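# Carry the tube rack to the bookcase's middle shelf

## Task

Pick up the tube rack from the shelved bench by the window and set it on the bookcase's middle shelf. At the end every tube must sit fully down in the rack. The task fails if the rack or any tube touches the floor, or if the robot falls or finishes tilted. The gripper must release the rack and move away, and the rack must stay put without the robot holding it.

## Robot and tools

Robot: a Hello Robot Stretch 3 with one arm. It has a two-wheel base (0.33 m long, 0.34 m wide), a lift that rides up a mast, and a telescoping arm that reaches out to the robot's right side. The base cannot slide sideways, so to shift the gripper forward or back you drive the base. An on-the-spot turn pivots about the point midway between the drive wheels, 0.05 m behind the front edge. With the arm fully in and the wrist folded, the turn sweeps a circle of radius 0.28 m. An unfolded, level gripper reaches outside that circle.

Frames: the base frame has its origin on the floor between the drive wheels, with x forward, y left and z up. hand_pose is reported in this frame, at the point where the closed fingertips meet. With all wrist joints at zero, the hand frame's x points up, its y points back along the arm toward the mast, and its z points toward the rear. The odometry frame is the base frame as it was when the scene began.

execute_actions(actions, cameras): actions is a list holding one action, or no action just to read state and images. An action may contain base, joints, contact_limits, or a mix.
- base takes a single command that is an offset from where the base last reported itself. {"translate_m": d} drives straight by d metres, with forward positive, from -1 to 1. {"rotate_rad": d} turns in place by d radians, with left (counter-clockwise seen from above) positive, from -3.2 to 3.2.
- joints maps joint names to absolute targets. lift_m is the arm height, 0 to 1.1 m. arm_m is the extension, 0 to 0.52 m. wrist_yaw_rad runs -1.345 to 4.42: 0 points along the arm, positive swings toward the front, and 3.0 folds the gripper over the base. wrist_pitch_rad runs -1.57 to 0.451, with 0 level and negative tipping the fingertips down. wrist_roll_rad runs -2.911 to 2.911, and 0 means the fingers sit side by side and level. gripper_m runs -0.089 to 0.179, and larger is wider. The real fingertip gap is smaller than this value, by about 0.007 when almost shut and 0.025 when fully open, and it is zero below 0.007. head_pan_rad runs -3.953 to 1.73: 0 looks ahead, positive looks left, and -1.57 looks along the arm. head_tilt_rad runs -1.53 to 0.419, where negative looks down. Done tolerances: ±0.004 for lift, arm and gripper, ±0.02 for yaw, roll, pan and tilt, and ±0.05 for pitch.
- contact_limits {"arm_m": n}: n is a motor effort percentage from 1 to 100. The arm stops with contact_stop once its effort reaches about n (or -n while retracting). A smaller n is gentler, but one that is too small stops at once. The limit also caps the holding force until the next action.
- cameras picks the images to return: head_camera, nav_camera, wrist_camera or all. Null or omitted returns all, and [] returns none.
All motions in one action start together. A joint or base you leave out may keep pushing toward its earlier target. An unknown key or an out-of-range number rejects the whole call, and nothing moves. If a result reports a stop, your later calls in that same reply are skipped.

wait(seconds, 0 to 10) commands nothing new and returns state and images. zoom_image(camera, region [x0,y0,x1,y1] in pixels, at most 504x504) gives a closer view of that camera's latest full image. finished_scene(scene) ends the scene for good and reports success, so call it only after the rack rests on the shelf, released, with the robot clear.

Result lines: base_status and joint_status tell how each motion ended. done for the base means the wheels turned as commanded, even if they slipped. off_target means it stopped short and may still be pushing. After contact_stop, time_out or torque_fault the old target is dropped. The arm and the lift go slack after a contact_stop until you command them again. A slack lift may sink under load, and closing the fingers on a surface can push it upward. on_its_own lists uncommanded behaviour, where "held at" is a target and not the actual position. motor_effort is a percentage with positive meaning toward higher values, and the peak of the last action is given in brackets. Its readings carry fixed bias and noise. lidar_m gives 12 distances in 30-degree sectors, counter-clockwise from straight ahead (4th left, 7th behind, 10th right). The scan plane is 0.17 m above the floor, covers 0.15 to 12 m, misses clear objects and thin legs, and is partly blocked by the robot's own body. wrist_depth_mm (45 to 1000) and head_depth_mm (280 to 4000, in the sideways image) are 7x7 grids of median depths, read from the top left. base_odometry comes from wheel counts only. turned_by_wheels and turned_by_imu give the turn since the last result. base_tilt is in degrees, with forward and right positive, and carries a bias of up to about 4 degrees. Camera calibrations (K, distortion, T_world_to_cam in the base frame) are given per camera and are only approximate.

Speed: the base reaches 0.30 m/s and 1.9 rad/s only when the arm is stowed (lift_m under 0.30, arm_m under 0.03, wrist_yaw_rad over 2.54). Otherwise it is held to 0.10 m/s and 0.63 rad/s.

Gripping: to hold something, command gripper_m below its width. To let go, command at least 0.02 above the value at which contact happened. Neither the reading nor done proves you have a grasp, so check the images. Squeezing too hard triggers a guard that eases the force. To grip again, send a new value.

Things to avoid: only fold or unfold the wrist with lift_m between 0.32 and 0.95, wrist_pitch_rad at -0.4 and roll near 0. Once folded, the lift may go down to 0.25. When yaw is below -0.4, keep pitch at -0.5 or lower. The base, wrist and head have no contact stop and will keep pushing into things. A wrist that strains for several seconds faults and goes limp for 10 s. Arm pushes made with the gripper above about 0.45 m can tip the robot, and a second push or a raised contact limit makes this worse. Do not drive while the gripper is hooked on something fixed. If you snag, reverse the last move in small steps, pull the gripper free, and drop the lift to about 0.2 if the robot stays tilted. Avoid drops, slams and hard hits, keep the rack level so no tube lifts out, and note that loose objects may be nudged now and then.

Each tool is called after "Request:" as name(argument=value, ...) on one line, values as JSON.

## Session

Request:
execute_actions(actions=[])

Scene clock: 0.00 s.
base_odometry: x=+0.000 y=+0.000 heading=+0.000 (m, m, rad; odometry frame)
turned_by_wheels: +0.000 (rad since the last result)
turned_by_imu: +0.000 (rad since the last result)
base_tilt: forward=+1.1 right=-1.0 (deg)
lidar_m: 1.95 1.88 1.45 1.22 1.55 1.86 1.44 1.57 1.91 1.74 1.75 2.25
head_depth_mm: 1665 2646 2667 2668 2654 2665 2400 / 1734 2594 2606 2620 2612 1966 2282 / 1679 2544 2546 2534 2549 2442 2355 / 1708 2507 2515 2506 2509 2493 2329 / 1711 2477 2454 2461 2464 2448 2311 / 1961 2430 2412 2436 2419 2400 2293 / 1986 2392 2369 2370 2365 2374 2265
base_status: not commanded
joint_positions: lift_m=+0.592 arm_m=-0.001 wrist_yaw_rad=+3.072 wrist_pitch_rad=-0.316 wrist_roll_rad=-0.011 gripper_m=+0.037 head_pan_rad=+0.003 head_tilt_rad=+0.005
joint_status: not commanded
motor_effort: left_wheel=+0 right_wheel=+0 lift_m=+24 arm_m=+0 wrist_yaw_rad=+0 wrist_pitch_rad=+8 wrist_roll_rad=+0 gripper_m=-1 head_pan_rad=+0 head_tilt_rad=+2 (%)
hand_pose: x=-0.0049 y=+0.0919 z=+0.6284 quat_wxyz=(+0.135, +0.698, +0.088, +0.698) (m; base frame)
wrist_depth_mm: - - - - - - - / - - - - - - - / - - - - - - - / - - - - - - - / - - - - - - - / 952 970 - 967 988 966 968 / 800 796 806 832 811 820 801
pictures: head_camera (sideways: a quarter turn clockwise sets it upright), nav_camera (sideways: a quarter turn counterclockwise sets it upright), wrist_camera
Images, in order (width x height): head_camera 896x504, nav_camera 672x504, wrist_camera 644x364.

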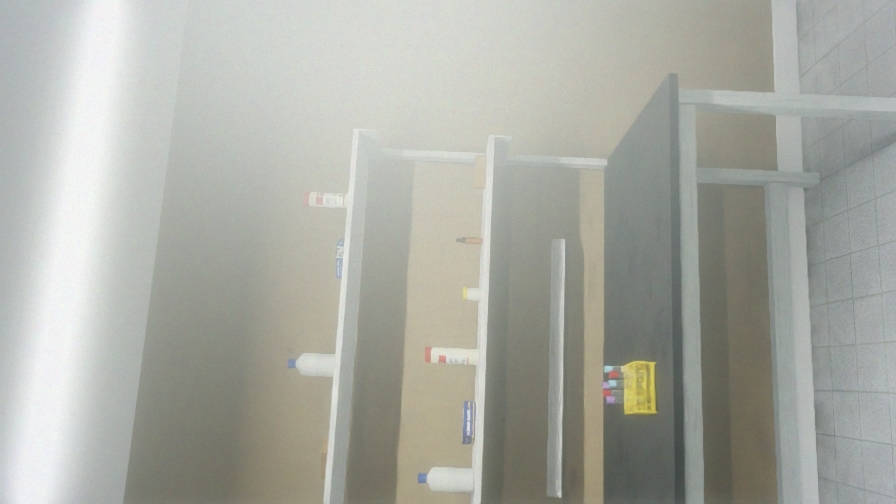

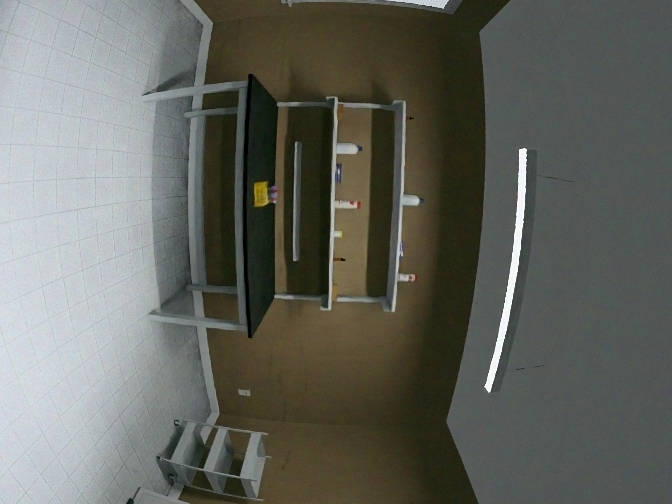

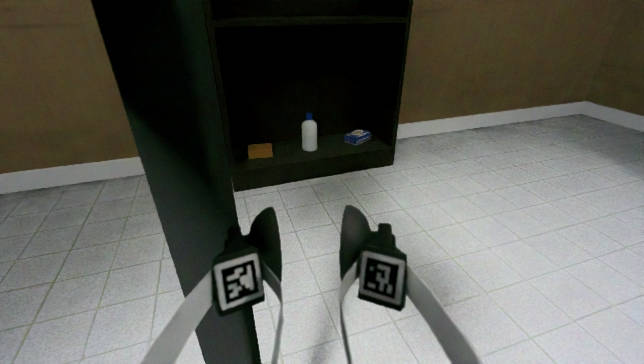

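Request:
zoom_image(camera="head_camera", region=[560, 330, 720, 450])

Request:
execute_actions(actions=[{"joints":{"head_pan_rad":1.5,"head_tilt_rad":-0.35}}])

Region (560, 330, 720, 450) of head_camera's 896x504 image, scaled by 3.150, with more detail than that image has; it fills the top 378 rows of this view, and the rest is white.

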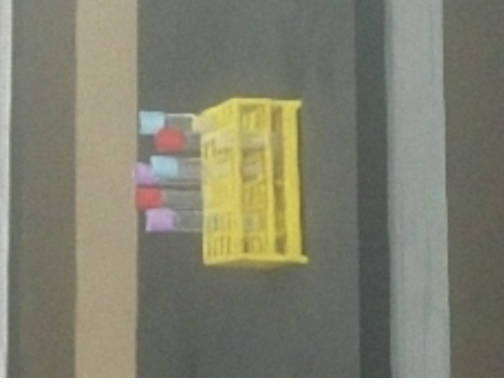

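Scene clock: 7.70 s.
base_odometry: x=+0.000 y=+0.000 heading=+0.000 (m, m, rad; odometry frame)
turned_by_wheels: +0.000 (rad since the last result)
turned_by_imu: +0.000 (rad since the last result)
base_tilt: forward=+1.1 right=-1.0 (deg)
lidar_m: 1.95 1.87 1.45 1.22 1.55 1.86 1.44 1.57 1.91 1.74 1.75 2.25
head_depth_mm: 1470 1555 1641 1768 1943 1898 1502 / 1432 1513 1589 1606 1674 1682 1502 / 1395 1486 1553 1602 1749 1719 1491 / 1365 1445 1495 1561 1685 1650 1491 / 1330 1406 1287 1518 1654 1700 1474 / 1301 1377 1429 1474 1584 1671 1474 / 1281 1352 1422 1510 1625 1708 1466
base_status: not commanded
joint_positions: lift_m=+0.592 arm_m=-0.001 wrist_yaw_rad=+3.072 wrist_pitch_rad=-0.316 wrist_roll_rad=-0.011 gripper_m=+0.037 head_pan_rad=+1.493 head_tilt_rad=-0.345
joint_status: all done
motor_effort: left_wheel=+0(0) right_wheel=+0(1) lift_m=+24(24) arm_m=+0(0) wrist_yaw_rad=+2(0) wrist_pitch_rad=+7(8) wrist_roll_rad=+0(0) gripper_m=+1(1) head_pan_rad=+3(39) head_tilt_rad=-2(27) (%)
hand_pose: x=-0.0049 y=+0.0919 z=+0.6284 quat_wxyz=(+0.135, +0.698, +0.088, +0.698) (m; base frame)
wrist_depth_mm: - - - - - - - / - - - - - - - / - - - - - - - / - - - - - - - / - - - - - - - / 942 972 - 986 960 965 945 / 811 810 824 828 814 815 787
pictures: head_camera (sideways: a quarter turn clockwise sets it upright), nav_camera (sideways: a quarter turn counterclockwise sets it upright), wrist_camera
camera_calibration (this result's frames):
head_camera: T_world_to_cam=[[0.0156564, -0.307584, -0.951392, 1.25318], [-0.997816, 0.0562591, -0.0346089, 0.0579843], [0.0641696, 0.949856, -0.306031, 0.356118], [0, 0, 0, 1]] pos_world=[0.0153855, 0.0439338, 1.30325]
nav_camera: T_world_to_cam=[[-0.0232716, 0.351485, 0.935904, -1.17556], [0.996753, -0.064028, 0.0488308, -0.0170396], [0.0770874, 0.934001, -0.348854, 0.413121], [0, 0, 0, 1]] pos_world=[-0.0422192, 0.026244, 1.24516]
wrist_camera: T_world_to_cam=[[0.995667, -0.0913631, 0.0173481, -0.00546905], [-0.0304194, -0.496257, -0.867643, 0.619592], [0.0878797, 0.863355, -0.496885, 0.393997], [0, 0, 0, 1]] pos_world=[-0.0103313, -0.0331821, 0.73345]
Images, in order (width x height): head_camera 896x504, nav_camera 672x504, wrist_camera 644x364.

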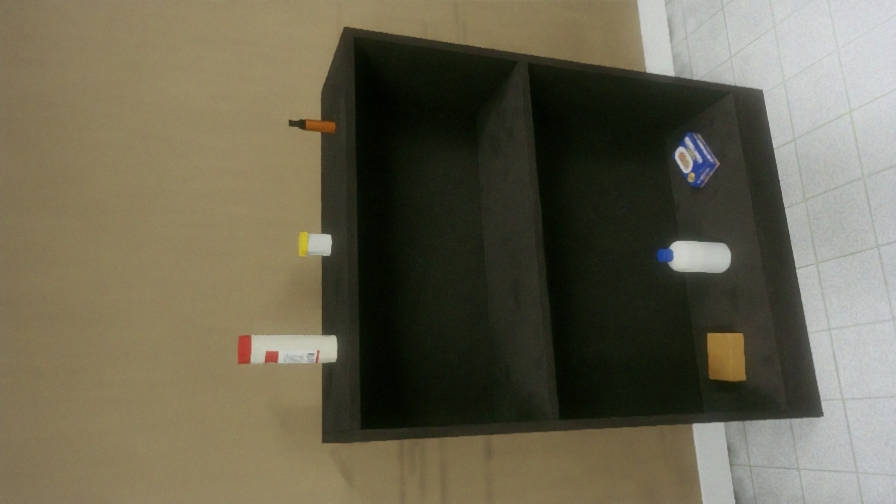

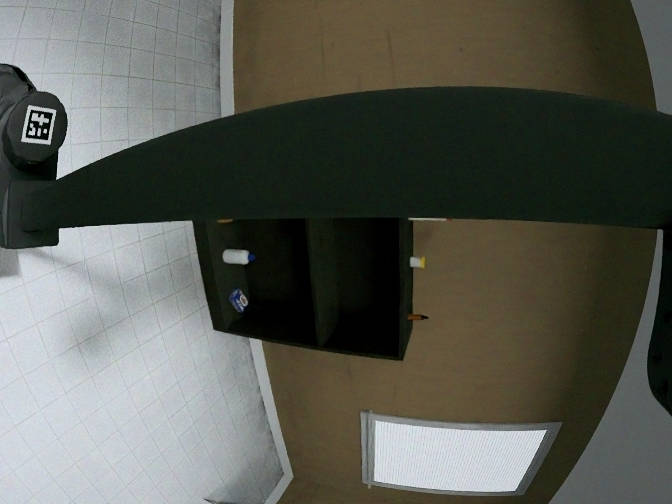

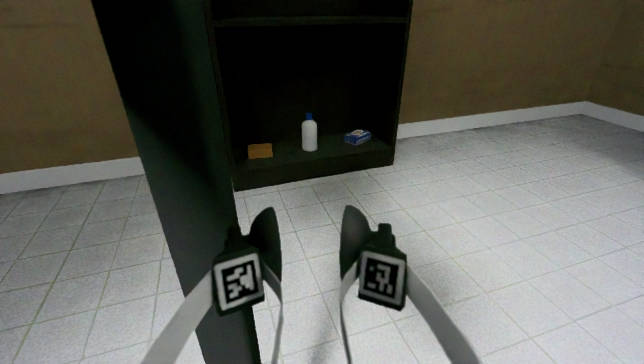

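Request:
execute_actions(actions=[{"base":{"translate_m":1.0},"joints":{"head_pan_rad":0.15,"head_tilt_rad":-0.45,"lift_m":0.93}}], cameras=["head_camera"])

Scene clock: 27.07 s.
base_odometry: x=+1.000 y=+0.000 heading=+0.000 (m, m, rad; odometry frame)
turned_by_wheels: +0.000 (rad since the last result)
turned_by_imu: +0.002 (rad since the last result)
base_tilt: forward=+1.1 right=-1.0 (deg)
lidar_m: 1.45 1.46 1.13 1.75 1.70 1.72 2.44 2.63 1.73 1.59 1.59 1.00
head_depth_mm: 1326 1411 1545 1279 959 1701 1390 / 1330 1416 1535 1263 954 1691 1386 / 1322 1400 1505 1259 953 1673 1376 / 1328 1398 1503 1240 948 1673 1377 / 1302 1429 1504 1235 948 1661 1373 / 1321 1426 1537 1158 958 1657 1361 / 1326 1422 1537 1214 951 1648 1356
base_status: done
joint_positions: lift_m=+0.930 arm_m=-0.001 wrist_yaw_rad=+3.072 wrist_pitch_rad=-0.317 wrist_roll_rad=-0.011 gripper_m=+0.037 head_pan_rad=+0.157 head_tilt_rad=-0.444
joint_status: all done
motor_effort: left_wheel=-1(8) right_wheel=+0(5) lift_m=+28(28) arm_m=+0(0) wrist_yaw_rad=+0(0) wrist_pitch_rad=+8(8) wrist_roll_rad=+0(0) gripper_m=+0(0) head_pan_rad=-4(39) head_tilt_rad=-2(17) (%)
hand_pose: x=-0.0049 y=+0.0918 z=+0.9657 quat_wxyz=(+0.136, +0.698, +0.088, +0.698) (m; base frame)
wrist_depth_mm: - - - - - - - / - - - - - - - / - - - - - - 886 / - - - - - - 790 / - - - - - - - / - - - - - - - / - - - - - - -
pictures: head_camera (sideways: a quarter turn clockwise sets it upright)
camera_calibration (this result's frames):
head_camera: T_world_to_cam=[[-0.386979, -0.101384, -0.916498, 1.21008], [-0.181041, 0.982945, -0.0322922, 0.0499816], [0.904141, 0.153428, -0.398734, 0.471637], [0, 0, 0, 1]] pos_world=[0.0508993, 0.00119184, 1.29871]
Images, in order (width x height): head_camera 896x504.

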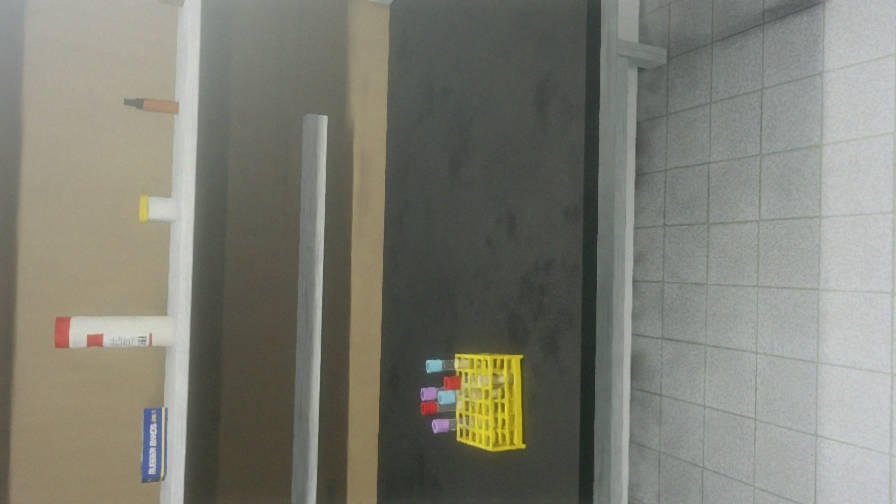

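Request:
execute_actions(actions=[{"base":{"translate_m":0.36}}], cameras=[])

Request:
execute_actions(actions=[{"base":{"rotate_rad":1.571},"joints":{"head_pan_rad":-1.4,"head_tilt_rad":-0.7}}], cameras=[])

Request:
execute_actions(actions=[{"base":{"translate_m":0.44},"joints":{"wrist_yaw_rad":0.0,"wrist_pitch_rad":-0.4,"gripper_m":0.179}}])

Scene clock: 38.87 s.
base_odometry: x=+1.360 y=+0.000 heading=+0.000 (m, m, rad; odometry frame)
turned_by_wheels: +0.000 (rad since the last result)
turned_by_imu: +0.001 (rad since the last result)
base_tilt: forward=+1.2 right=-1.0 (deg)
lidar_m: 1.10 1.10 0.98 0.99 1.82 1.99 2.80 2.92 1.72 1.49 1.49 0.68
head_depth_mm: 1025 1077 1186 1247 911 707 610 / 1025 1078 1176 1245 903 702 606 / 1024 1076 1160 1245 898 700 605 / 1024 1065 1164 1243 890 696 602 / 1023 1075 1165 1232 886 693 601 / 1003 846 1173 1226 883 691 599 / 1012 1076 1169 1215 876 672 595
base_status: done
joint_positions: lift_m=+0.930 arm_m=-0.001 wrist_yaw_rad=+3.072 wrist_pitch_rad=-0.317 wrist_roll_rad=-0.011 gripper_m=+0.037 head_pan_rad=+0.157 head_tilt_rad=-0.444
joint_status: not commanded
motor_effort: left_wheel=-1(7) right_wheel=+0(6) lift_m=+28(28) arm_m=+0(0) wrist_yaw_rad=+1(0) wrist_pitch_rad=+8(8) wrist_roll_rad=+0(0) gripper_m=+0(1) head_pan_rad=-3(4) head_tilt_rad=-2(2) (%)
hand_pose: x=-0.0049 y=+0.0918 z=+0.9657 quat_wxyz=(+0.136, +0.698, +0.088, +0.698) (m; base frame)
wrist_depth_mm: - - - - - - - / - - - - - - - / - - - - 956 890 867 / - - - - - 643 576 / - - - - - 616 492 / - - - - - - 437 / - - - - - - -
pictures: none
No camera images: the call's "cameras" was empty. Leave "cameras" out to get every camera's image.

Scene clock: 42.33 s.
base_odometry: x=+1.360 y=+0.000 heading=+1.571 (m, m, rad; odometry frame)
turned_by_wheels: +1.571 (rad since the last result)
turned_by_imu: +1.551 (rad since the last result)
base_tilt: forward=+1.1 right=-1.0 (deg)
lidar_m: 1.00 1.60 2.00 2.80 3.42 1.72 1.49 1.49 0.68 1.10 1.10 0.98
head_depth_mm: 1037 1156 1077 832 677 - - / 1037 1121 1072 829 676 - - / 1040 1122 1068 827 690 - - / 1045 1164 1065 822 689 - 1148 / 1041 1163 1057 817 668 1404 1170 / 1046 1173 1053 814 665 1371 1183 / 1052 1172 1048 725 664 1370 1183
base_status: done
joint_positions: lift_m=+0.930 arm_m=-0.001 wrist_yaw_rad=+3.072 wrist_pitch_rad=-0.317 wrist_roll_rad=-0.011 gripper_m=+0.037 head_pan_rad=-1.393 head_tilt_rad=-0.691
joint_status: all done
motor_effort: left_wheel=-3(11) right_wheel=+3(7) lift_m=+28(28) arm_m=+0(0) wrist_yaw_rad=+0(0) wrist_pitch_rad=+8(8) wrist_roll_rad=+0(0) gripper_m=+1(0) head_pan_rad=-3(38) head_tilt_rad=-4(20) (%)
hand_pose: x=-0.0049 y=+0.0918 z=+0.9657 quat_wxyz=(+0.136, +0.698, +0.088, +0.698) (m; base frame)
wrist_depth_mm: - - - - - - - / - - - - - - - / - - - - - - - / - - - - - - - / - - - - - - - / - - - - - - - / - - - - - - -
pictures: none
No camera images: the call's "cameras" was empty. Leave "cameras" out to get every camera's image.

Scene clock: 47.70 s.
base_odometry: x=+1.360 y=+0.440 heading=+1.571 (m, m, rad; odometry frame)
turned_by_wheels: +0.000 (rad since the last result)
turned_by_imu: +0.000 (rad since the last result)
base_tilt: forward=+1.1 right=-1.0 (deg)
lidar_m: 1.39 1.24 1.54 2.86 3.18 2.14 1.91 1.01 1.13 1.01 1.01 0.57
head_depth_mm: 960 1035 1080 830 654 - - / 961 1040 1074 802 - - - / 965 1043 1070 825 675 608 1217 / 964 1027 1065 822 654 592 1192 / 969 1032 1057 819 668 589 1189 / 971 1088 1056 816 666 589 1187 / 974 1084 1048 814 662 587 1187
base_status: done
joint_positions: lift_m=+0.930 arm_m=-0.001 wrist_yaw_rad=+0.003 wrist_pitch_rad=-0.412 wrist_roll_rad=-0.011 gripper_m=+0.179 head_pan_rad=-1.393 head_tilt_rad=-0.691
joint_status: all done
motor_effort: left_wheel=-4(7) right_wheel=+2(8) lift_m=+28(28) arm_m=+0(0) wrist_yaw_rad=-3(3) wrist_pitch_rad=+7(8) wrist_roll_rad=+0(0) gripper_m=+0(100) head_pan_rad=-4(3) head_tilt_rad=-4(4) (%)
hand_pose: x=-0.0210 y=-0.3687 z=+0.9438 quat_wxyz=(+0.696, +0.147, -0.688, -0.143) (m; base frame)
wrist_depth_mm: 707 715 730 839 910 998 - / 765 793 863 880 970 987 - / 680 693 691 687 680 681 688 / 534 529 519 433 525 522 524 / 426 422 424 384 411 444 419 / - 355 355 358 356 346 358 / 296 308 306 305 309 307 317
pictures: head_camera (sideways: a quarter turn clockwise sets it upright), nav_camera (sideways: a quarter turn counterclockwise sets it upright), wrist_camera
camera_calibration (this result's frames):
head_camera: T_world_to_cam=[[-0.14681, 0.5932, -0.791556, 1.04568], [0.977731, 0.208341, -0.0252073, 0.03368], [0.149961, -0.77763, -0.610577, 0.751871], [0, 0, 0, 1]] pos_world=[0.00783577, -0.0426387, 1.28764]
nav_camera: T_world_to_cam=[[0.163906, -0.626064, 0.762351, -0.950364], [-0.977734, -0.205756, 0.0412407, 0.00490682], [0.131039, -0.752136, -0.645848, 0.79922], [0, 0, 0, 1]] pos_world=[0.0558388, 0.00714291, 1.24048]
wrist_camera: T_world_to_cam=[[-0.999651, 0.0179435, 0.0193997, -0.0404944], [-0.00545189, 0.578292, -0.815812, 1.01193], [-0.0258572, -0.815633, -0.577992, 0.404914], [0, 0, 0, 1]] pos_world=[-0.0244934, -0.254203, 1.06037]
Images, in order (width x height): head_camera 896x504, nav_camera 672x504, wrist_camera 644x364.

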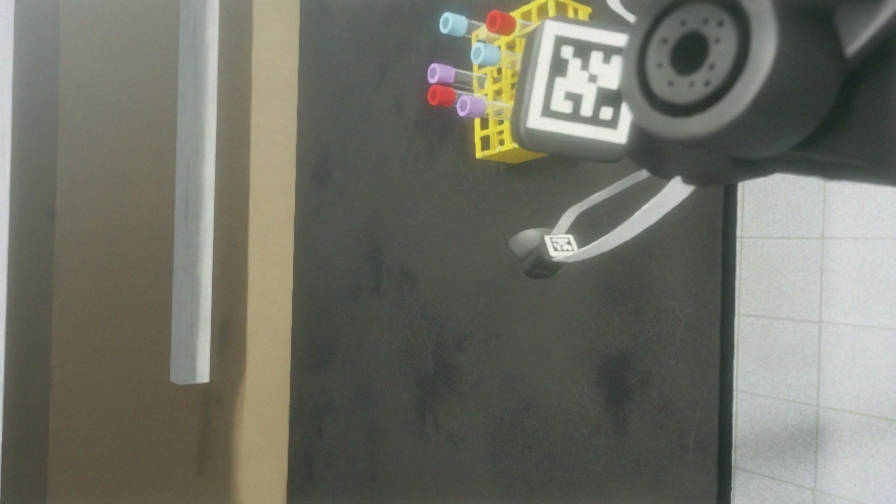

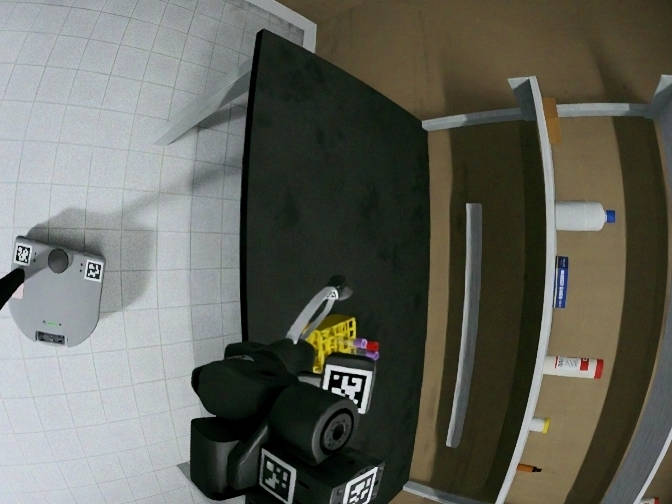

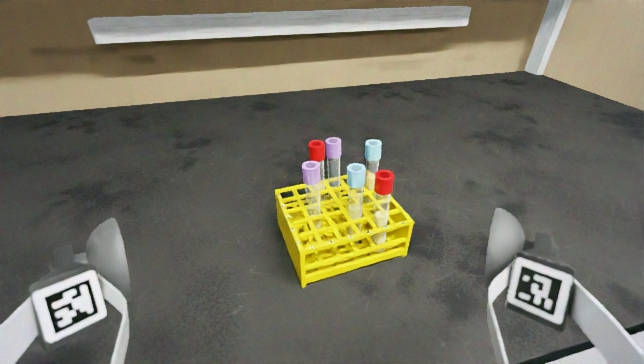

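Request:
execute_actions(actions=[{"joints":{"wrist_yaw_rad":0.35,"wrist_pitch_rad":-0.3,"head_tilt_rad":-0.9}}], cameras=["wrist_camera"])

Scene clock: 57.37 s.
base_odometry: x=+1.360 y=+0.440 heading=+1.571 (m, m, rad; odometry frame)
turned_by_wheels: +0.000 (rad since the last result)
turned_by_imu: +0.000 (rad since the last result)
base_tilt: forward=+1.1 right=-1.0 (deg)
lidar_m: 1.38 1.24 1.54 2.86 3.17 2.14 1.92 1.01 1.13 1.01 1.01 0.57
head_depth_mm: 1015 964 779 660 - - 1128 / 1019 960 787 - - - 1125 / 1019 961 806 - - 1233 1123 / 1025 955 784 680 974 1250 1121 / 1030 954 783 650 610 1249 1121 / 1029 952 782 663 609 1249 1119 / 1032 950 779 662 1333 1246 1119
base_status: not commanded
joint_positions: lift_m=+0.930 arm_m=-0.001 wrist_yaw_rad=+0.347 wrist_pitch_rad=-0.326 wrist_roll_rad=-0.011 gripper_m=+0.179 head_pan_rad=-1.393 head_tilt_rad=-0.888
joint_status: all done
motor_effort: left_wheel=-3(4) right_wheel=+2(2) lift_m=+28(28) arm_m=+0(0) wrist_yaw_rad=+2(5) wrist_pitch_rad=+14(14) wrist_roll_rad=+0(0) gripper_m=+0(0) head_pan_rad=-4(3) head_tilt_rad=-6(22) (%)
hand_pose: x=+0.0585 y=-0.3646 z=+0.9637 quat_wxyz=(+0.711, +0.234, -0.663, +0.009) (m; base frame)
wrist_depth_mm: 892 850 842 836 798 784 784 / 978 948 922 877 869 845 821 / - 988 868 839 890 870 870 / - 620 625 622 627 618 619 / 486 477 479 485 462 509 484 / - 394 392 394 366 336 396 / 317 334 337 336 324 336 334
pictures: wrist_camera
camera_calibration (this result's frames):
wrist_camera: T_world_to_cam=[[-0.947363, -0.31968, 0.0175658, -0.0858923], [-0.175996, 0.474157, -0.862671, 1.0434], [0.26745, -0.820354, -0.505461, 0.333006], [0, 0, 0, 1]] pos_world=[0.013201, -0.249012, 1.06994]
Images, in order (width x height): wrist_camera 644x364.

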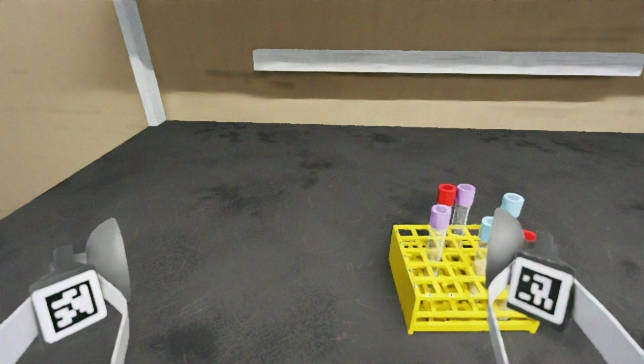

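Request:
execute_actions(actions=[{"base":{"translate_m":-0.12},"joints":{"arm_m":0.18}}], cameras=["wrist_camera","head_camera"])

Request:
execute_actions(actions=[{"joints":{"lift_m":0.86}}], cameras=["wrist_camera","head_camera"])

Scene clock: 65.33 s.
base_odometry: x=+1.360 y=+0.320 heading=+1.571 (m, m, rad; odometry frame)
turned_by_wheels: +0.000 (rad since the last result)
turned_by_imu: +0.000 (rad since the last result)
base_tilt: forward=+1.1 right=-1.1 (deg)
lidar_m: 1.50 1.33 1.61 2.84 3.38 2.02 1.80 0.91 1.16 1.03 1.03 0.68
head_depth_mm: 1039 - - 667 1348 1255 1124 / 1040 - - 665 1342 1255 1123 / 1048 957 682 666 1364 1251 1121 / 1049 984 774 662 1371 1252 1122 / 1047 955 782 663 1362 1252 1118 / 1052 950 780 662 1360 1248 1117 / 1056 947 779 660 1359 1247 1116
base_status: done
joint_positions: lift_m=+0.930 arm_m=+0.180 wrist_yaw_rad=+0.349 wrist_pitch_rad=-0.325 wrist_roll_rad=-0.011 gripper_m=+0.179 head_pan_rad=-1.393 head_tilt_rad=-0.889
joint_status: all done
motor_effort: left_wheel=-3(10) right_wheel=+3(4) lift_m=+27(28) arm_m=+3(4) wrist_yaw_rad=+2(2) wrist_pitch_rad=+13(14) wrist_roll_rad=+0(0) gripper_m=+0(1) head_pan_rad=-3(4) head_tilt_rad=-5(6) (%)
hand_pose: x=+0.0588 y=-0.5457 z=+0.9639 quat_wxyz=(+0.711, +0.234, -0.663, +0.009) (m; base frame)
wrist_depth_mm: 722 706 693 686 672 652 633 / 769 783 723 711 707 634 655 / 843 830 803 795 789 745 754 / 628 620 638 620 614 617 615 / 477 486 490 478 482 509 478 / - 395 394 379 392 383 395 / 316 334 326 282 322 331 332
pictures: head_camera (sideways: a quarter turn clockwise sets it upright), wrist_camera
camera_calibration (this result's frames):
head_camera: T_world_to_cam=[[-0.17207, 0.734524, -0.656404, 0.869698], [0.977004, 0.212426, -0.0184055, 0.0248237], [0.125918, -0.644476, -0.754185, 0.938804], [0, 0, 0, 1]] pos_world=[0.00718409, -0.0390502, 1.27936]
wrist_camera: T_world_to_cam=[[-0.94701, -0.320726, 0.0175423, -0.144077], [-0.176212, 0.473089, -0.863212, 1.12948], [0.268555, -0.820562, -0.504536, 0.183451], [0, 0, 0, 1]] pos_world=[0.0133188, -0.430019, 1.07006]
Images, in order (width x height): head_camera 896x504, wrist_camera 644x364.

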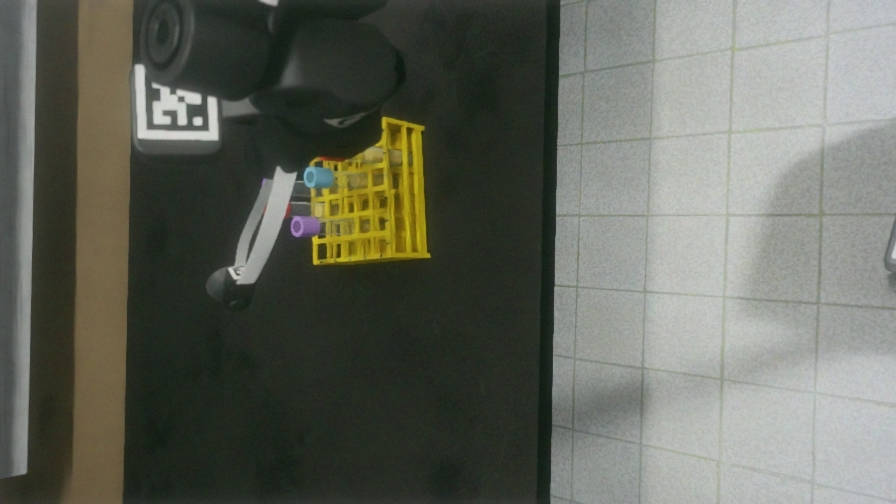

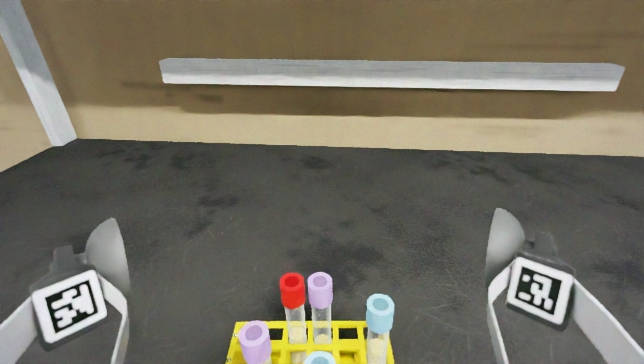

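Scene clock: 66.80 s.
base_odometry: x=+1.360 y=+0.320 heading=+1.571 (m, m, rad; odometry frame)
turned_by_wheels: +0.000 (rad since the last result)
turned_by_imu: +0.000 (rad since the last result)
base_tilt: forward=+1.1 right=-1.0 (deg)
lidar_m: 1.50 1.34 1.61 2.84 3.35 2.02 1.80 0.91 1.16 1.03 1.04 0.68
head_depth_mm: 1035 964 - 639 1351 1258 1126 / 1038 959 - 627 1348 1255 1126 / 1044 960 685 652 1359 1250 1124 / 1049 958 776 664 1364 1252 1119 / 1050 951 782 663 1365 1249 1121 / 1055 952 780 662 1359 1243 1119 / 1058 949 778 660 1357 1247 1114
base_status: not commanded
joint_positions: lift_m=+0.860 arm_m=+0.180 wrist_yaw_rad=+0.349 wrist_pitch_rad=-0.324 wrist_roll_rad=-0.011 gripper_m=+0.179 head_pan_rad=-1.393 head_tilt_rad=-0.889
joint_status: all done
motor_effort: left_wheel=-3(3) right_wheel=+3(2) lift_m=+21(25) arm_m=+3(3) wrist_yaw_rad=+3(2) wrist_pitch_rad=+13(13) wrist_roll_rad=+0(0) gripper_m=+0(0) head_pan_rad=-4(3) head_tilt_rad=-6(5) (%)
hand_pose: x=+0.0588 y=-0.5458 z=+0.8944 quat_wxyz=(+0.711, +0.234, -0.663, +0.010) (m; base frame)
wrist_depth_mm: 717 712 637 620 609 583 581 / 770 792 752 749 734 697 670 / 680 666 681 682 677 665 671 / 482 475 478 479 480 475 482 / 375 374 366 340 355 390 372 / - 304 269 238 297 297 302 / 245 258 210 190 213 256 258
pictures: head_camera (sideways: a quarter turn clockwise sets it upright), wrist_camera
camera_calibration (this result's frames):
head_camera: T_world_to_cam=[[-0.17207, 0.734524, -0.656404, 0.869698], [0.977004, 0.212425, -0.0184055, 0.0248236], [0.125918, -0.644476, -0.754185, 0.938804], [0, 0, 0, 1]] pos_world=[0.00718408, -0.0390502, 1.27936]
wrist_camera: T_world_to_cam=[[-0.947012, -0.320719, 0.0175324, -0.142843], [-0.17608, 0.472724, -0.863439, 1.0695], [0.268633, -0.820775, -0.504148, 0.147873], [0, 0, 0, 1]] pos_world=[0.0133186, -0.430019, 1.0005]
Images, in order (width x height): head_camera 896x504, wrist_camera 644x364.

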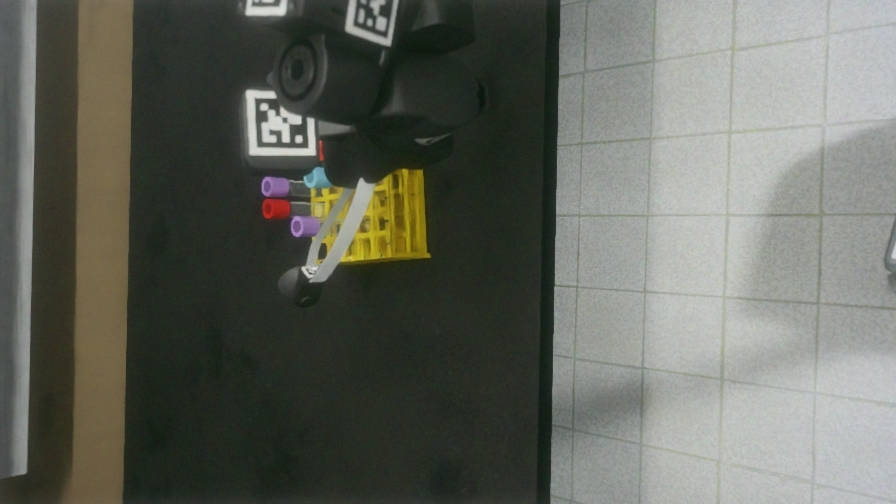

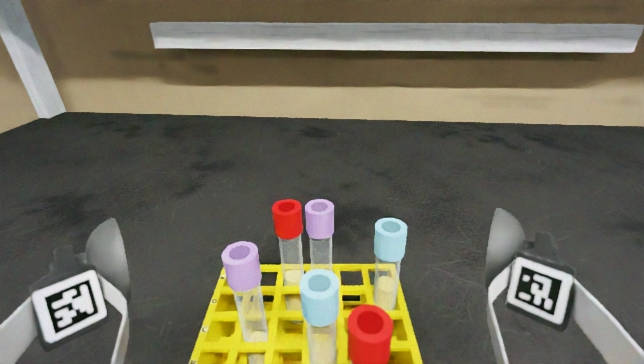

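Request:
execute_actions(actions=[{"base":{"translate_m":-0.03},"joints":{"arm_m":0.098}}], cameras=[])

Request:
execute_actions(actions=[{"joints":{"lift_m":0.77}}], cameras=["wrist_camera","head_camera"])

Scene clock: 73.70 s.
base_odometry: x=+1.360 y=+0.290 heading=+1.571 (m, m, rad; odometry frame)
turned_by_wheels: +0.000 (rad since the last result)
turned_by_imu: +0.000 (rad since the last result)
base_tilt: forward=+1.1 right=-1.0 (deg)
lidar_m: 1.53 1.36 1.63 2.83 3.34 2.00 1.77 0.89 1.17 1.04 1.04 0.70
head_depth_mm: 1046 962 791 - 1368 1259 1126 / 1047 960 828 - 1352 1252 1126 / 1047 957 754 - 1367 1251 1121 / 1053 957 699 658 1367 1249 1117 / 1052 954 801 662 1360 1251 1120 / 1059 952 782 662 1362 1250 1119 / 1060 946 779 660 1360 1249 1116
base_status: done
joint_positions: lift_m=+0.860 arm_m=+0.098 wrist_yaw_rad=+0.349 wrist_pitch_rad=-0.324 wrist_roll_rad=-0.011 gripper_m=+0.179 head_pan_rad=-1.393 head_tilt_rad=-0.889
joint_status: all done
motor_effort: left_wheel=-3(10) right_wheel=+2(4) lift_m=+20(20) arm_m=-2(9) wrist_yaw_rad=+3(1) wrist_pitch_rad=+13(13) wrist_roll_rad=+0(0) gripper_m=+1(0) head_pan_rad=-4(4) head_tilt_rad=-6(5) (%)
hand_pose: x=+0.0588 y=-0.4644 z=+0.8944 quat_wxyz=(+0.711, +0.234, -0.663, +0.010) (m; base frame)
wrist_depth_mm: 806 831 763 734 728 716 705 / 867 905 872 842 797 778 745 / 665 682 669 661 677 681 666 / 477 482 482 328 476 477 477 / 372 370 359 288 376 392 373 / - 306 270 250 294 294 307 / 247 258 249 251 252 256 258
pictures: none
No camera images: the call's "cameras" was empty. Leave "cameras" out to get every camera's image.

Scene clock: 75.37 s.
base_odometry: x=+1.360 y=+0.290 heading=+1.571 (m, m, rad; odometry frame)
turned_by_wheels: +0.000 (rad since the last result)
turned_by_imu: +0.000 (rad since the last result)
base_tilt: forward=+1.1 right=-1.0 (deg)
lidar_m: 1.53 1.35 1.63 2.83 3.34 1.99 1.77 0.89 1.17 1.04 1.04 0.70
head_depth_mm: 1045 963 789 682 - 1235 1128 / 1048 961 788 667 - 1234 1124 / 1049 959 703 678 1367 1254 1125 / 1050 954 697 671 1366 1250 1120 / 1057 954 782 664 1361 1252 1122 / 1058 952 780 662 1359 1247 1120 / 1060 949 779 660 1359 1246 1117
base_status: not commanded
joint_positions: lift_m=+0.770 arm_m=+0.098 wrist_yaw_rad=+0.349 wrist_pitch_rad=-0.324 wrist_roll_rad=-0.011 gripper_m=+0.179 head_pan_rad=-1.393 head_tilt_rad=-0.889
joint_status: all done
motor_effort: left_wheel=-3(3) right_wheel=+2(2) lift_m=+20(20) arm_m=-3(3) wrist_yaw_rad=+1(2) wrist_pitch_rad=+13(13) wrist_roll_rad=+0(0) gripper_m=+0(0) head_pan_rad=-3(4) head_tilt_rad=-6(5) (%)
hand_pose: x=+0.0589 y=-0.4644 z=+0.8045 quat_wxyz=(+0.711, +0.233, -0.663, +0.010) (m; base frame)
wrist_depth_mm: 816 776 797 755 751 728 722 / 684 677 618 182 683 675 683 / 419 424 279 260 412 421 417 / 299 300 213 209 266 295 299 / 231 231 206 214 222 240 231 / - 190 189 190 188 182 189 / - 161 161 160 160 160 160
pictures: head_camera (sideways: a quarter turn clockwise sets it upright), wrist_camera
camera_calibration (this result's frames):
head_camera: T_world_to_cam=[[-0.172071, 0.734527, -0.6564, 0.869693], [0.977004, 0.212425, -0.0184053, 0.0248234], [0.125917, -0.644473, -0.754188, 0.938808], [0, 0, 0, 1]] pos_world=[0.00718406, -0.0390501, 1.27936]
wrist_camera: T_world_to_cam=[[-0.947011, -0.320724, 0.0175256, -0.115169], [-0.175993, 0.472469, -0.863597, 0.953413], [0.268696, -0.82092, -0.503878, 0.168994], [0, 0, 0, 1]] pos_world=[0.0133196, -0.348664, 0.910535]
Images, in order (width x height): head_camera 896x504, wrist_camera 644x364.

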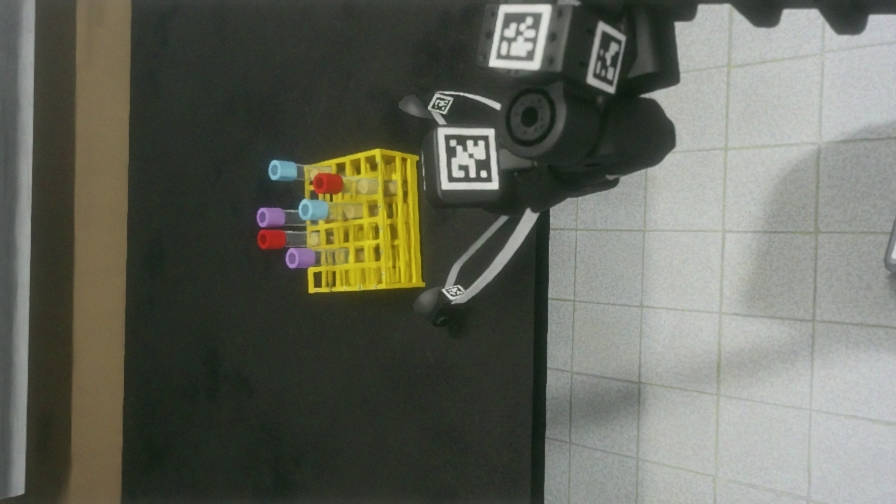

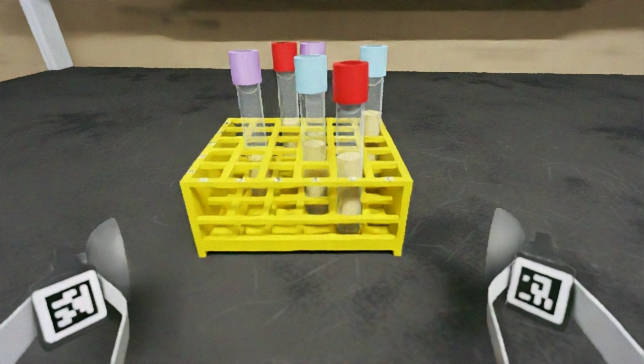

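Request:
execute_actions(actions=[{"base":{"translate_m":0.042},"joints":{"arm_m":0.175,"lift_m":0.762}}], cameras=["wrist_camera","head_camera"])

Scene clock: 83.13 s.
base_odometry: x=+1.360 y=+0.332 heading=+1.570 (m, m, rad; odometry frame)
turned_by_wheels: +0.000 (rad since the last result)
turned_by_imu: +0.000 (rad since the last result)
base_tilt: forward=+1.1 right=-1.0 (deg)
lidar_m: 1.49 1.32 1.61 2.84 3.11 2.04 1.81 0.92 1.16 1.03 1.03 0.67
head_depth_mm: 1037 964 790 - 1393 1255 1136 / 1039 960 797 - 1366 1254 1125 / 1041 959 682 651 1348 1256 1123 / 1043 957 785 649 1367 1248 1124 / 1046 952 783 663 1356 1251 1123 / 1048 951 779 661 1356 1244 1117 / 1056 947 778 661 1360 1241 1118
base_status: done
joint_positions: lift_m=+0.762 arm_m=+0.175 wrist_yaw_rad=+0.348 wrist_pitch_rad=-0.324 wrist_roll_rad=-0.011 gripper_m=+0.179 head_pan_rad=-1.393 head_tilt_rad=-0.889
joint_status: all done
motor_effort: left_wheel=-3(8) right_wheel=+3(7) lift_m=+21(23) arm_m=+3(7) wrist_yaw_rad=+0(2) wrist_pitch_rad=+13(13) wrist_roll_rad=+0(0) gripper_m=+1(0) head_pan_rad=-4(4) head_tilt_rad=-6(5) (%)
hand_pose: x=+0.0588 y=-0.5408 z=+0.7965 quat_wxyz=(+0.711, +0.233, -0.663, +0.010) (m; base frame)
wrist_depth_mm: 716 727 688 664 664 661 644 / 675 646 172 165 149 645 648 / 389 400 394 364 99 390 388 / 280 280 179 178 178 277 280 / 220 208 158 145 125 141 218 / - 116 141 146 131 127 178 / - 143 133 136 141 146 152
pictures: head_camera (sideways: a quarter turn clockwise sets it upright), wrist_camera
camera_calibration (this result's frames):
head_camera: T_world_to_cam=[[-0.172027, 0.734543, -0.656394, 0.869684], [0.977017, 0.212366, -0.018405, 0.0248229], [0.125877, -0.644474, -0.754194, 0.938816], [0, 0, 0, 1]] pos_world=[0.00718166, -0.03905, 1.27936]
wrist_camera: T_world_to_cam=[[-0.947118, -0.320406, 0.0175247, -0.139411], [-0.17583, 0.472518, -0.863603, 0.982589], [0.268423, -0.821016, -0.503867, 0.102248], [0, 0, 0, 1]] pos_world=[0.0132842, -0.425012, 0.90253]
Images, in order (width x height): head_camera 896x504, wrist_camera 644x364.

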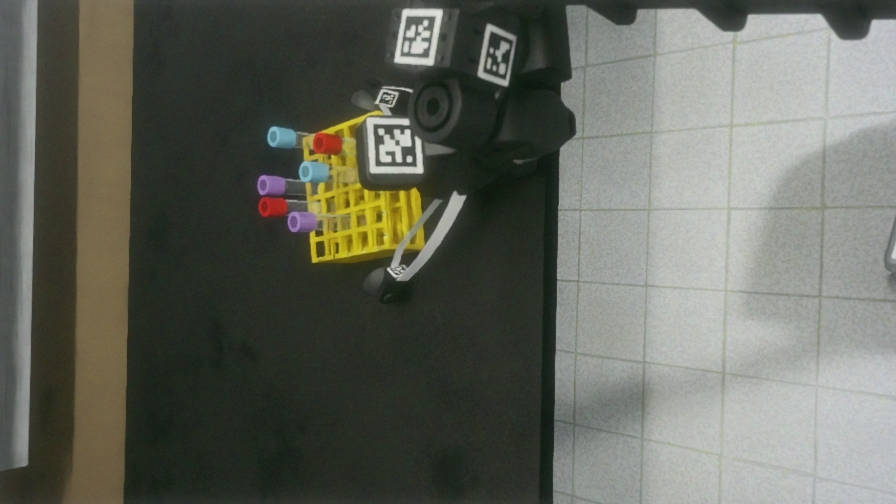

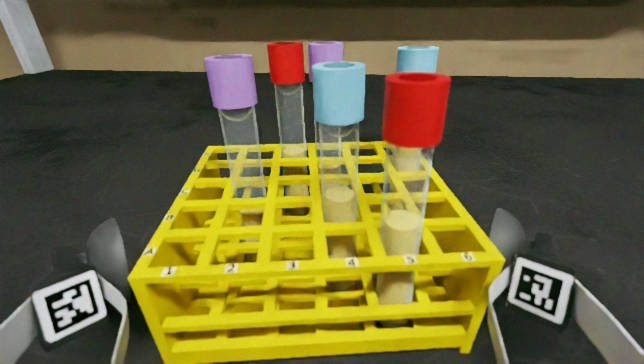

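Request:
execute_actions(actions=[{"base":{"translate_m":0.014},"joints":{"arm_m":0.217}}], cameras=["wrist_camera","head_camera"])

Scene clock: 89.13 s.
base_odometry: x=+1.360 y=+0.346 heading=+1.570 (m, m, rad; odometry frame)
turned_by_wheels: +0.000 (rad since the last result)
turned_by_imu: +0.000 (rad since the last result)
base_tilt: forward=+1.1 right=-1.0 (deg)
lidar_m: 1.48 1.31 1.59 2.85 3.12 2.04 1.82 0.93 1.16 1.03 1.03 0.65
head_depth_mm: 1033 963 811 - 1342 1256 1134 / 1033 961 809 - 1349 1252 1122 / 1037 959 734 651 1331 1250 1122 / 1042 959 775 665 1341 1253 1120 / 1046 950 783 664 1340 1250 1121 / 1048 952 781 662 1365 1244 1115 / 1050 949 779 661 1360 1243 1118
base_status: done
joint_positions: lift_m=+0.762 arm_m=+0.217 wrist_yaw_rad=+0.349 wrist_pitch_rad=-0.324 wrist_roll_rad=-0.011 gripper_m=+0.179 head_pan_rad=-1.393 head_tilt_rad=-0.889
joint_status: all done
motor_effort: left_wheel=-2(5) right_wheel=+2(10) lift_m=+20(20) arm_m=+4(2) wrist_yaw_rad=+2(2) wrist_pitch_rad=+13(13) wrist_roll_rad=+0(0) gripper_m=+0(0) head_pan_rad=-3(3) head_tilt_rad=-6(6) (%)
hand_pose: x=+0.0589 y=-0.5827 z=+0.7965 quat_wxyz=(+0.711, +0.233, -0.663, +0.010) (m; base frame)
wrist_depth_mm: 695 670 649 638 632 609 594 / 658 651 128 161 148 653 624 / 391 394 361 361 98 387 390 / 280 282 180 176 177 278 277 / 218 210 142 142 125 141 215 / - 111 135 146 131 129 178 / - 135 128 133 140 146 152
pictures: head_camera (sideways: a quarter turn clockwise sets it upright), wrist_camera
camera_calibration (this result's frames):
head_camera: T_world_to_cam=[[-0.172027, 0.734544, -0.656394, 0.869684], [0.977017, 0.212366, -0.018405, 0.0248229], [0.125877, -0.644474, -0.754194, 0.938816], [0, 0, 0, 1]] pos_world=[0.00718166, -0.03905, 1.27936]
wrist_camera: T_world_to_cam=[[-0.946946, -0.320914, 0.0175255, -0.153046], [-0.176084, 0.472423, -0.863603, 1.00239], [0.268863, -0.820872, -0.503867, 0.0678331], [0, 0, 0, 1]] pos_world=[0.0133407, -0.466986, 0.90253]
Images, in order (width x height): head_camera 896x504, wrist_camera 644x364.

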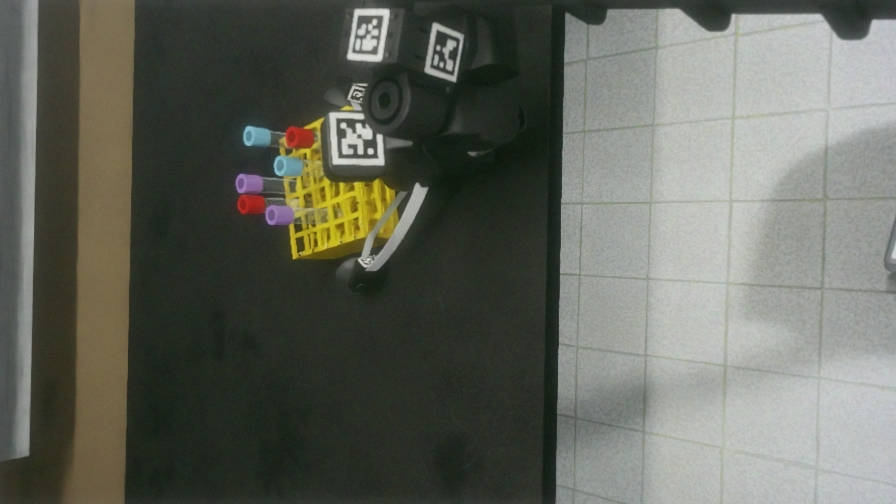

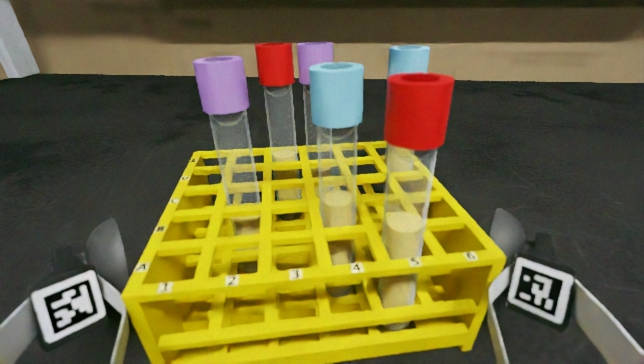

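Request:
execute_actions(actions=[{"base":{"translate_m":-0.034},"joints":{"arm_m":0.12}}], cameras=[])

Request:
execute_actions(actions=[{"joints":{"lift_m":0.98,"wrist_pitch_rad":-0.8}}], cameras=["wrist_camera","head_camera"])

Scene clock: 102.77 s.
base_odometry: x=+1.360 y=+0.312 heading=+1.570 (m, m, rad; odometry frame)
turned_by_wheels: +0.000 (rad since the last result)
turned_by_imu: +0.000 (rad since the last result)
base_tilt: forward=+1.1 right=-1.0 (deg)
lidar_m: 1.51 1.34 1.61 3.21 3.37 2.02 1.79 0.90 1.17 1.03 1.04 0.68
head_depth_mm: 1039 963 789 684 - 1257 1125 / 1040 961 788 667 - 1251 1124 / 1043 957 710 712 1363 1251 1125 / 1046 956 716 680 1361 1251 1126 / 1054 955 781 657 1359 1255 1124 / 1054 951 781 661 1361 1248 1119 / 1058 951 779 660 1360 1249 1117
base_status: done
joint_positions: lift_m=+0.762 arm_m=+0.120 wrist_yaw_rad=+0.349 wrist_pitch_rad=-0.324 wrist_roll_rad=-0.011 gripper_m=+0.179 head_pan_rad=-1.393 head_tilt_rad=-0.889
joint_status: all done
motor_effort: left_wheel=-3(8) right_wheel=+2(5) lift_m=+21(20) arm_m=-3(3) wrist_yaw_rad=+1(2) wrist_pitch_rad=+13(13) wrist_roll_rad=+0(0) gripper_m=+0(0) head_pan_rad=-3(4) head_tilt_rad=-5(6) (%)
hand_pose: x=+0.0590 y=-0.4864 z=+0.7965 quat_wxyz=(+0.711, +0.234, -0.663, +0.010) (m; base frame)
wrist_depth_mm: 767 790 746 699 699 711 671 / 650 648 648 577 643 635 648 / 394 393 275 231 363 387 393 / 282 281 238 236 252 281 277 / 218 218 216 217 217 227 219 / - 178 179 178 178 173 179 / - 151 152 151 151 152 152
pictures: none
No camera images: the call's "cameras" was empty. Leave "cameras" out to get every camera's image.

Scene clock: 105.57 s.
base_odometry: x=+1.360 y=+0.312 heading=+1.570 (m, m, rad; odometry frame)
turned_by_wheels: +0.000 (rad since the last result)
turned_by_imu: +0.000 (rad since the last result)
base_tilt: forward=+1.1 right=-1.0 (deg)
lidar_m: 1.51 1.34 1.62 3.23 3.35 2.01 1.79 0.90 1.17 1.03 1.04 0.69
head_depth_mm: 1019 - - 642 1346 1254 1124 / 1044 1025 - 638 1368 1251 1126 / 1042 989 700 665 1372 1251 1123 / 1049 955 727 664 1366 1253 1121 / 1049 952 783 662 1362 1248 1120 / 1053 954 781 663 1355 1252 1123 / 1058 947 781 660 1357 1244 1118
base_status: not commanded
joint_positions: lift_m=+0.980 arm_m=+0.120 wrist_yaw_rad=+0.349 wrist_pitch_rad=-0.807 wrist_roll_rad=-0.011 gripper_m=+0.179 head_pan_rad=-1.393 head_tilt_rad=-0.889
joint_status: all done
motor_effort: left_wheel=-2(3) right_wheel=+1(2) lift_m=+28(27) arm_m=-3(3) wrist_yaw_rad=+0(0) wrist_pitch_rad=+4(100) wrist_roll_rad=+0(0) gripper_m=+0(0) head_pan_rad=-3(4) head_tilt_rad=-6(6) (%)
hand_pose: x=+0.0331 y=-0.4155 z=+0.9168 quat_wxyz=(+0.692, +0.387, -0.588, -0.158) (m; base frame)
wrist_depth_mm: 517 525 531 527 529 550 547 / 454 459 461 444 462 479 470 / 399 402 397 351 412 413 416 / 361 362 359 355 363 368 370 / 328 329 327 331 336 340 339 / - 299 302 303 305 300 309 / 970 278 279 280 279 279 282
pictures: head_camera (sideways: a quarter turn clockwise sets it upright), wrist_camera
camera_calibration (this result's frames):
head_camera: T_world_to_cam=[[-0.172028, 0.734551, -0.656384, 0.869672], [0.977017, 0.212367, -0.0184045, 0.0248223], [0.125875, -0.644465, -0.754202, 0.938826], [0, 0, 0, 1]] pos_world=[0.00718161, -0.0390497, 1.27936]
wrist_camera: T_world_to_cam=[[-0.943155, -0.331331, 0.0260528, -0.138158], [-0.293925, 0.794946, -0.530725, 0.855517], [0.155135, -0.508214, -0.847143, 0.721044], [0, 0, 0, 1]] pos_world=[0.00929475, -0.359421, 1.06847]
Images, in order (width x height): head_camera 896x504, wrist_camera 644x364.

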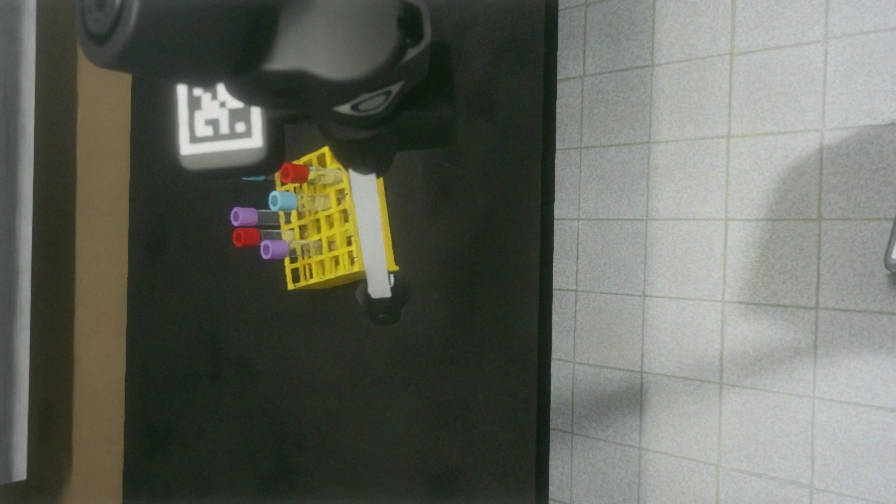

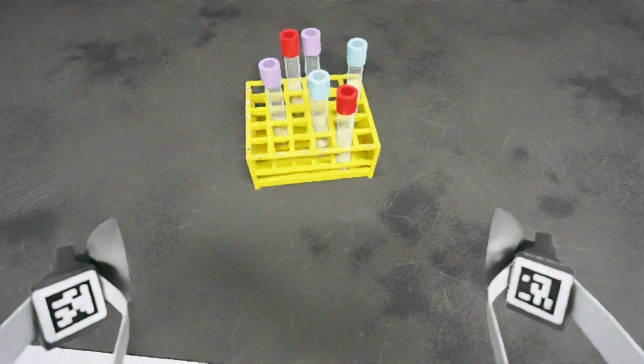

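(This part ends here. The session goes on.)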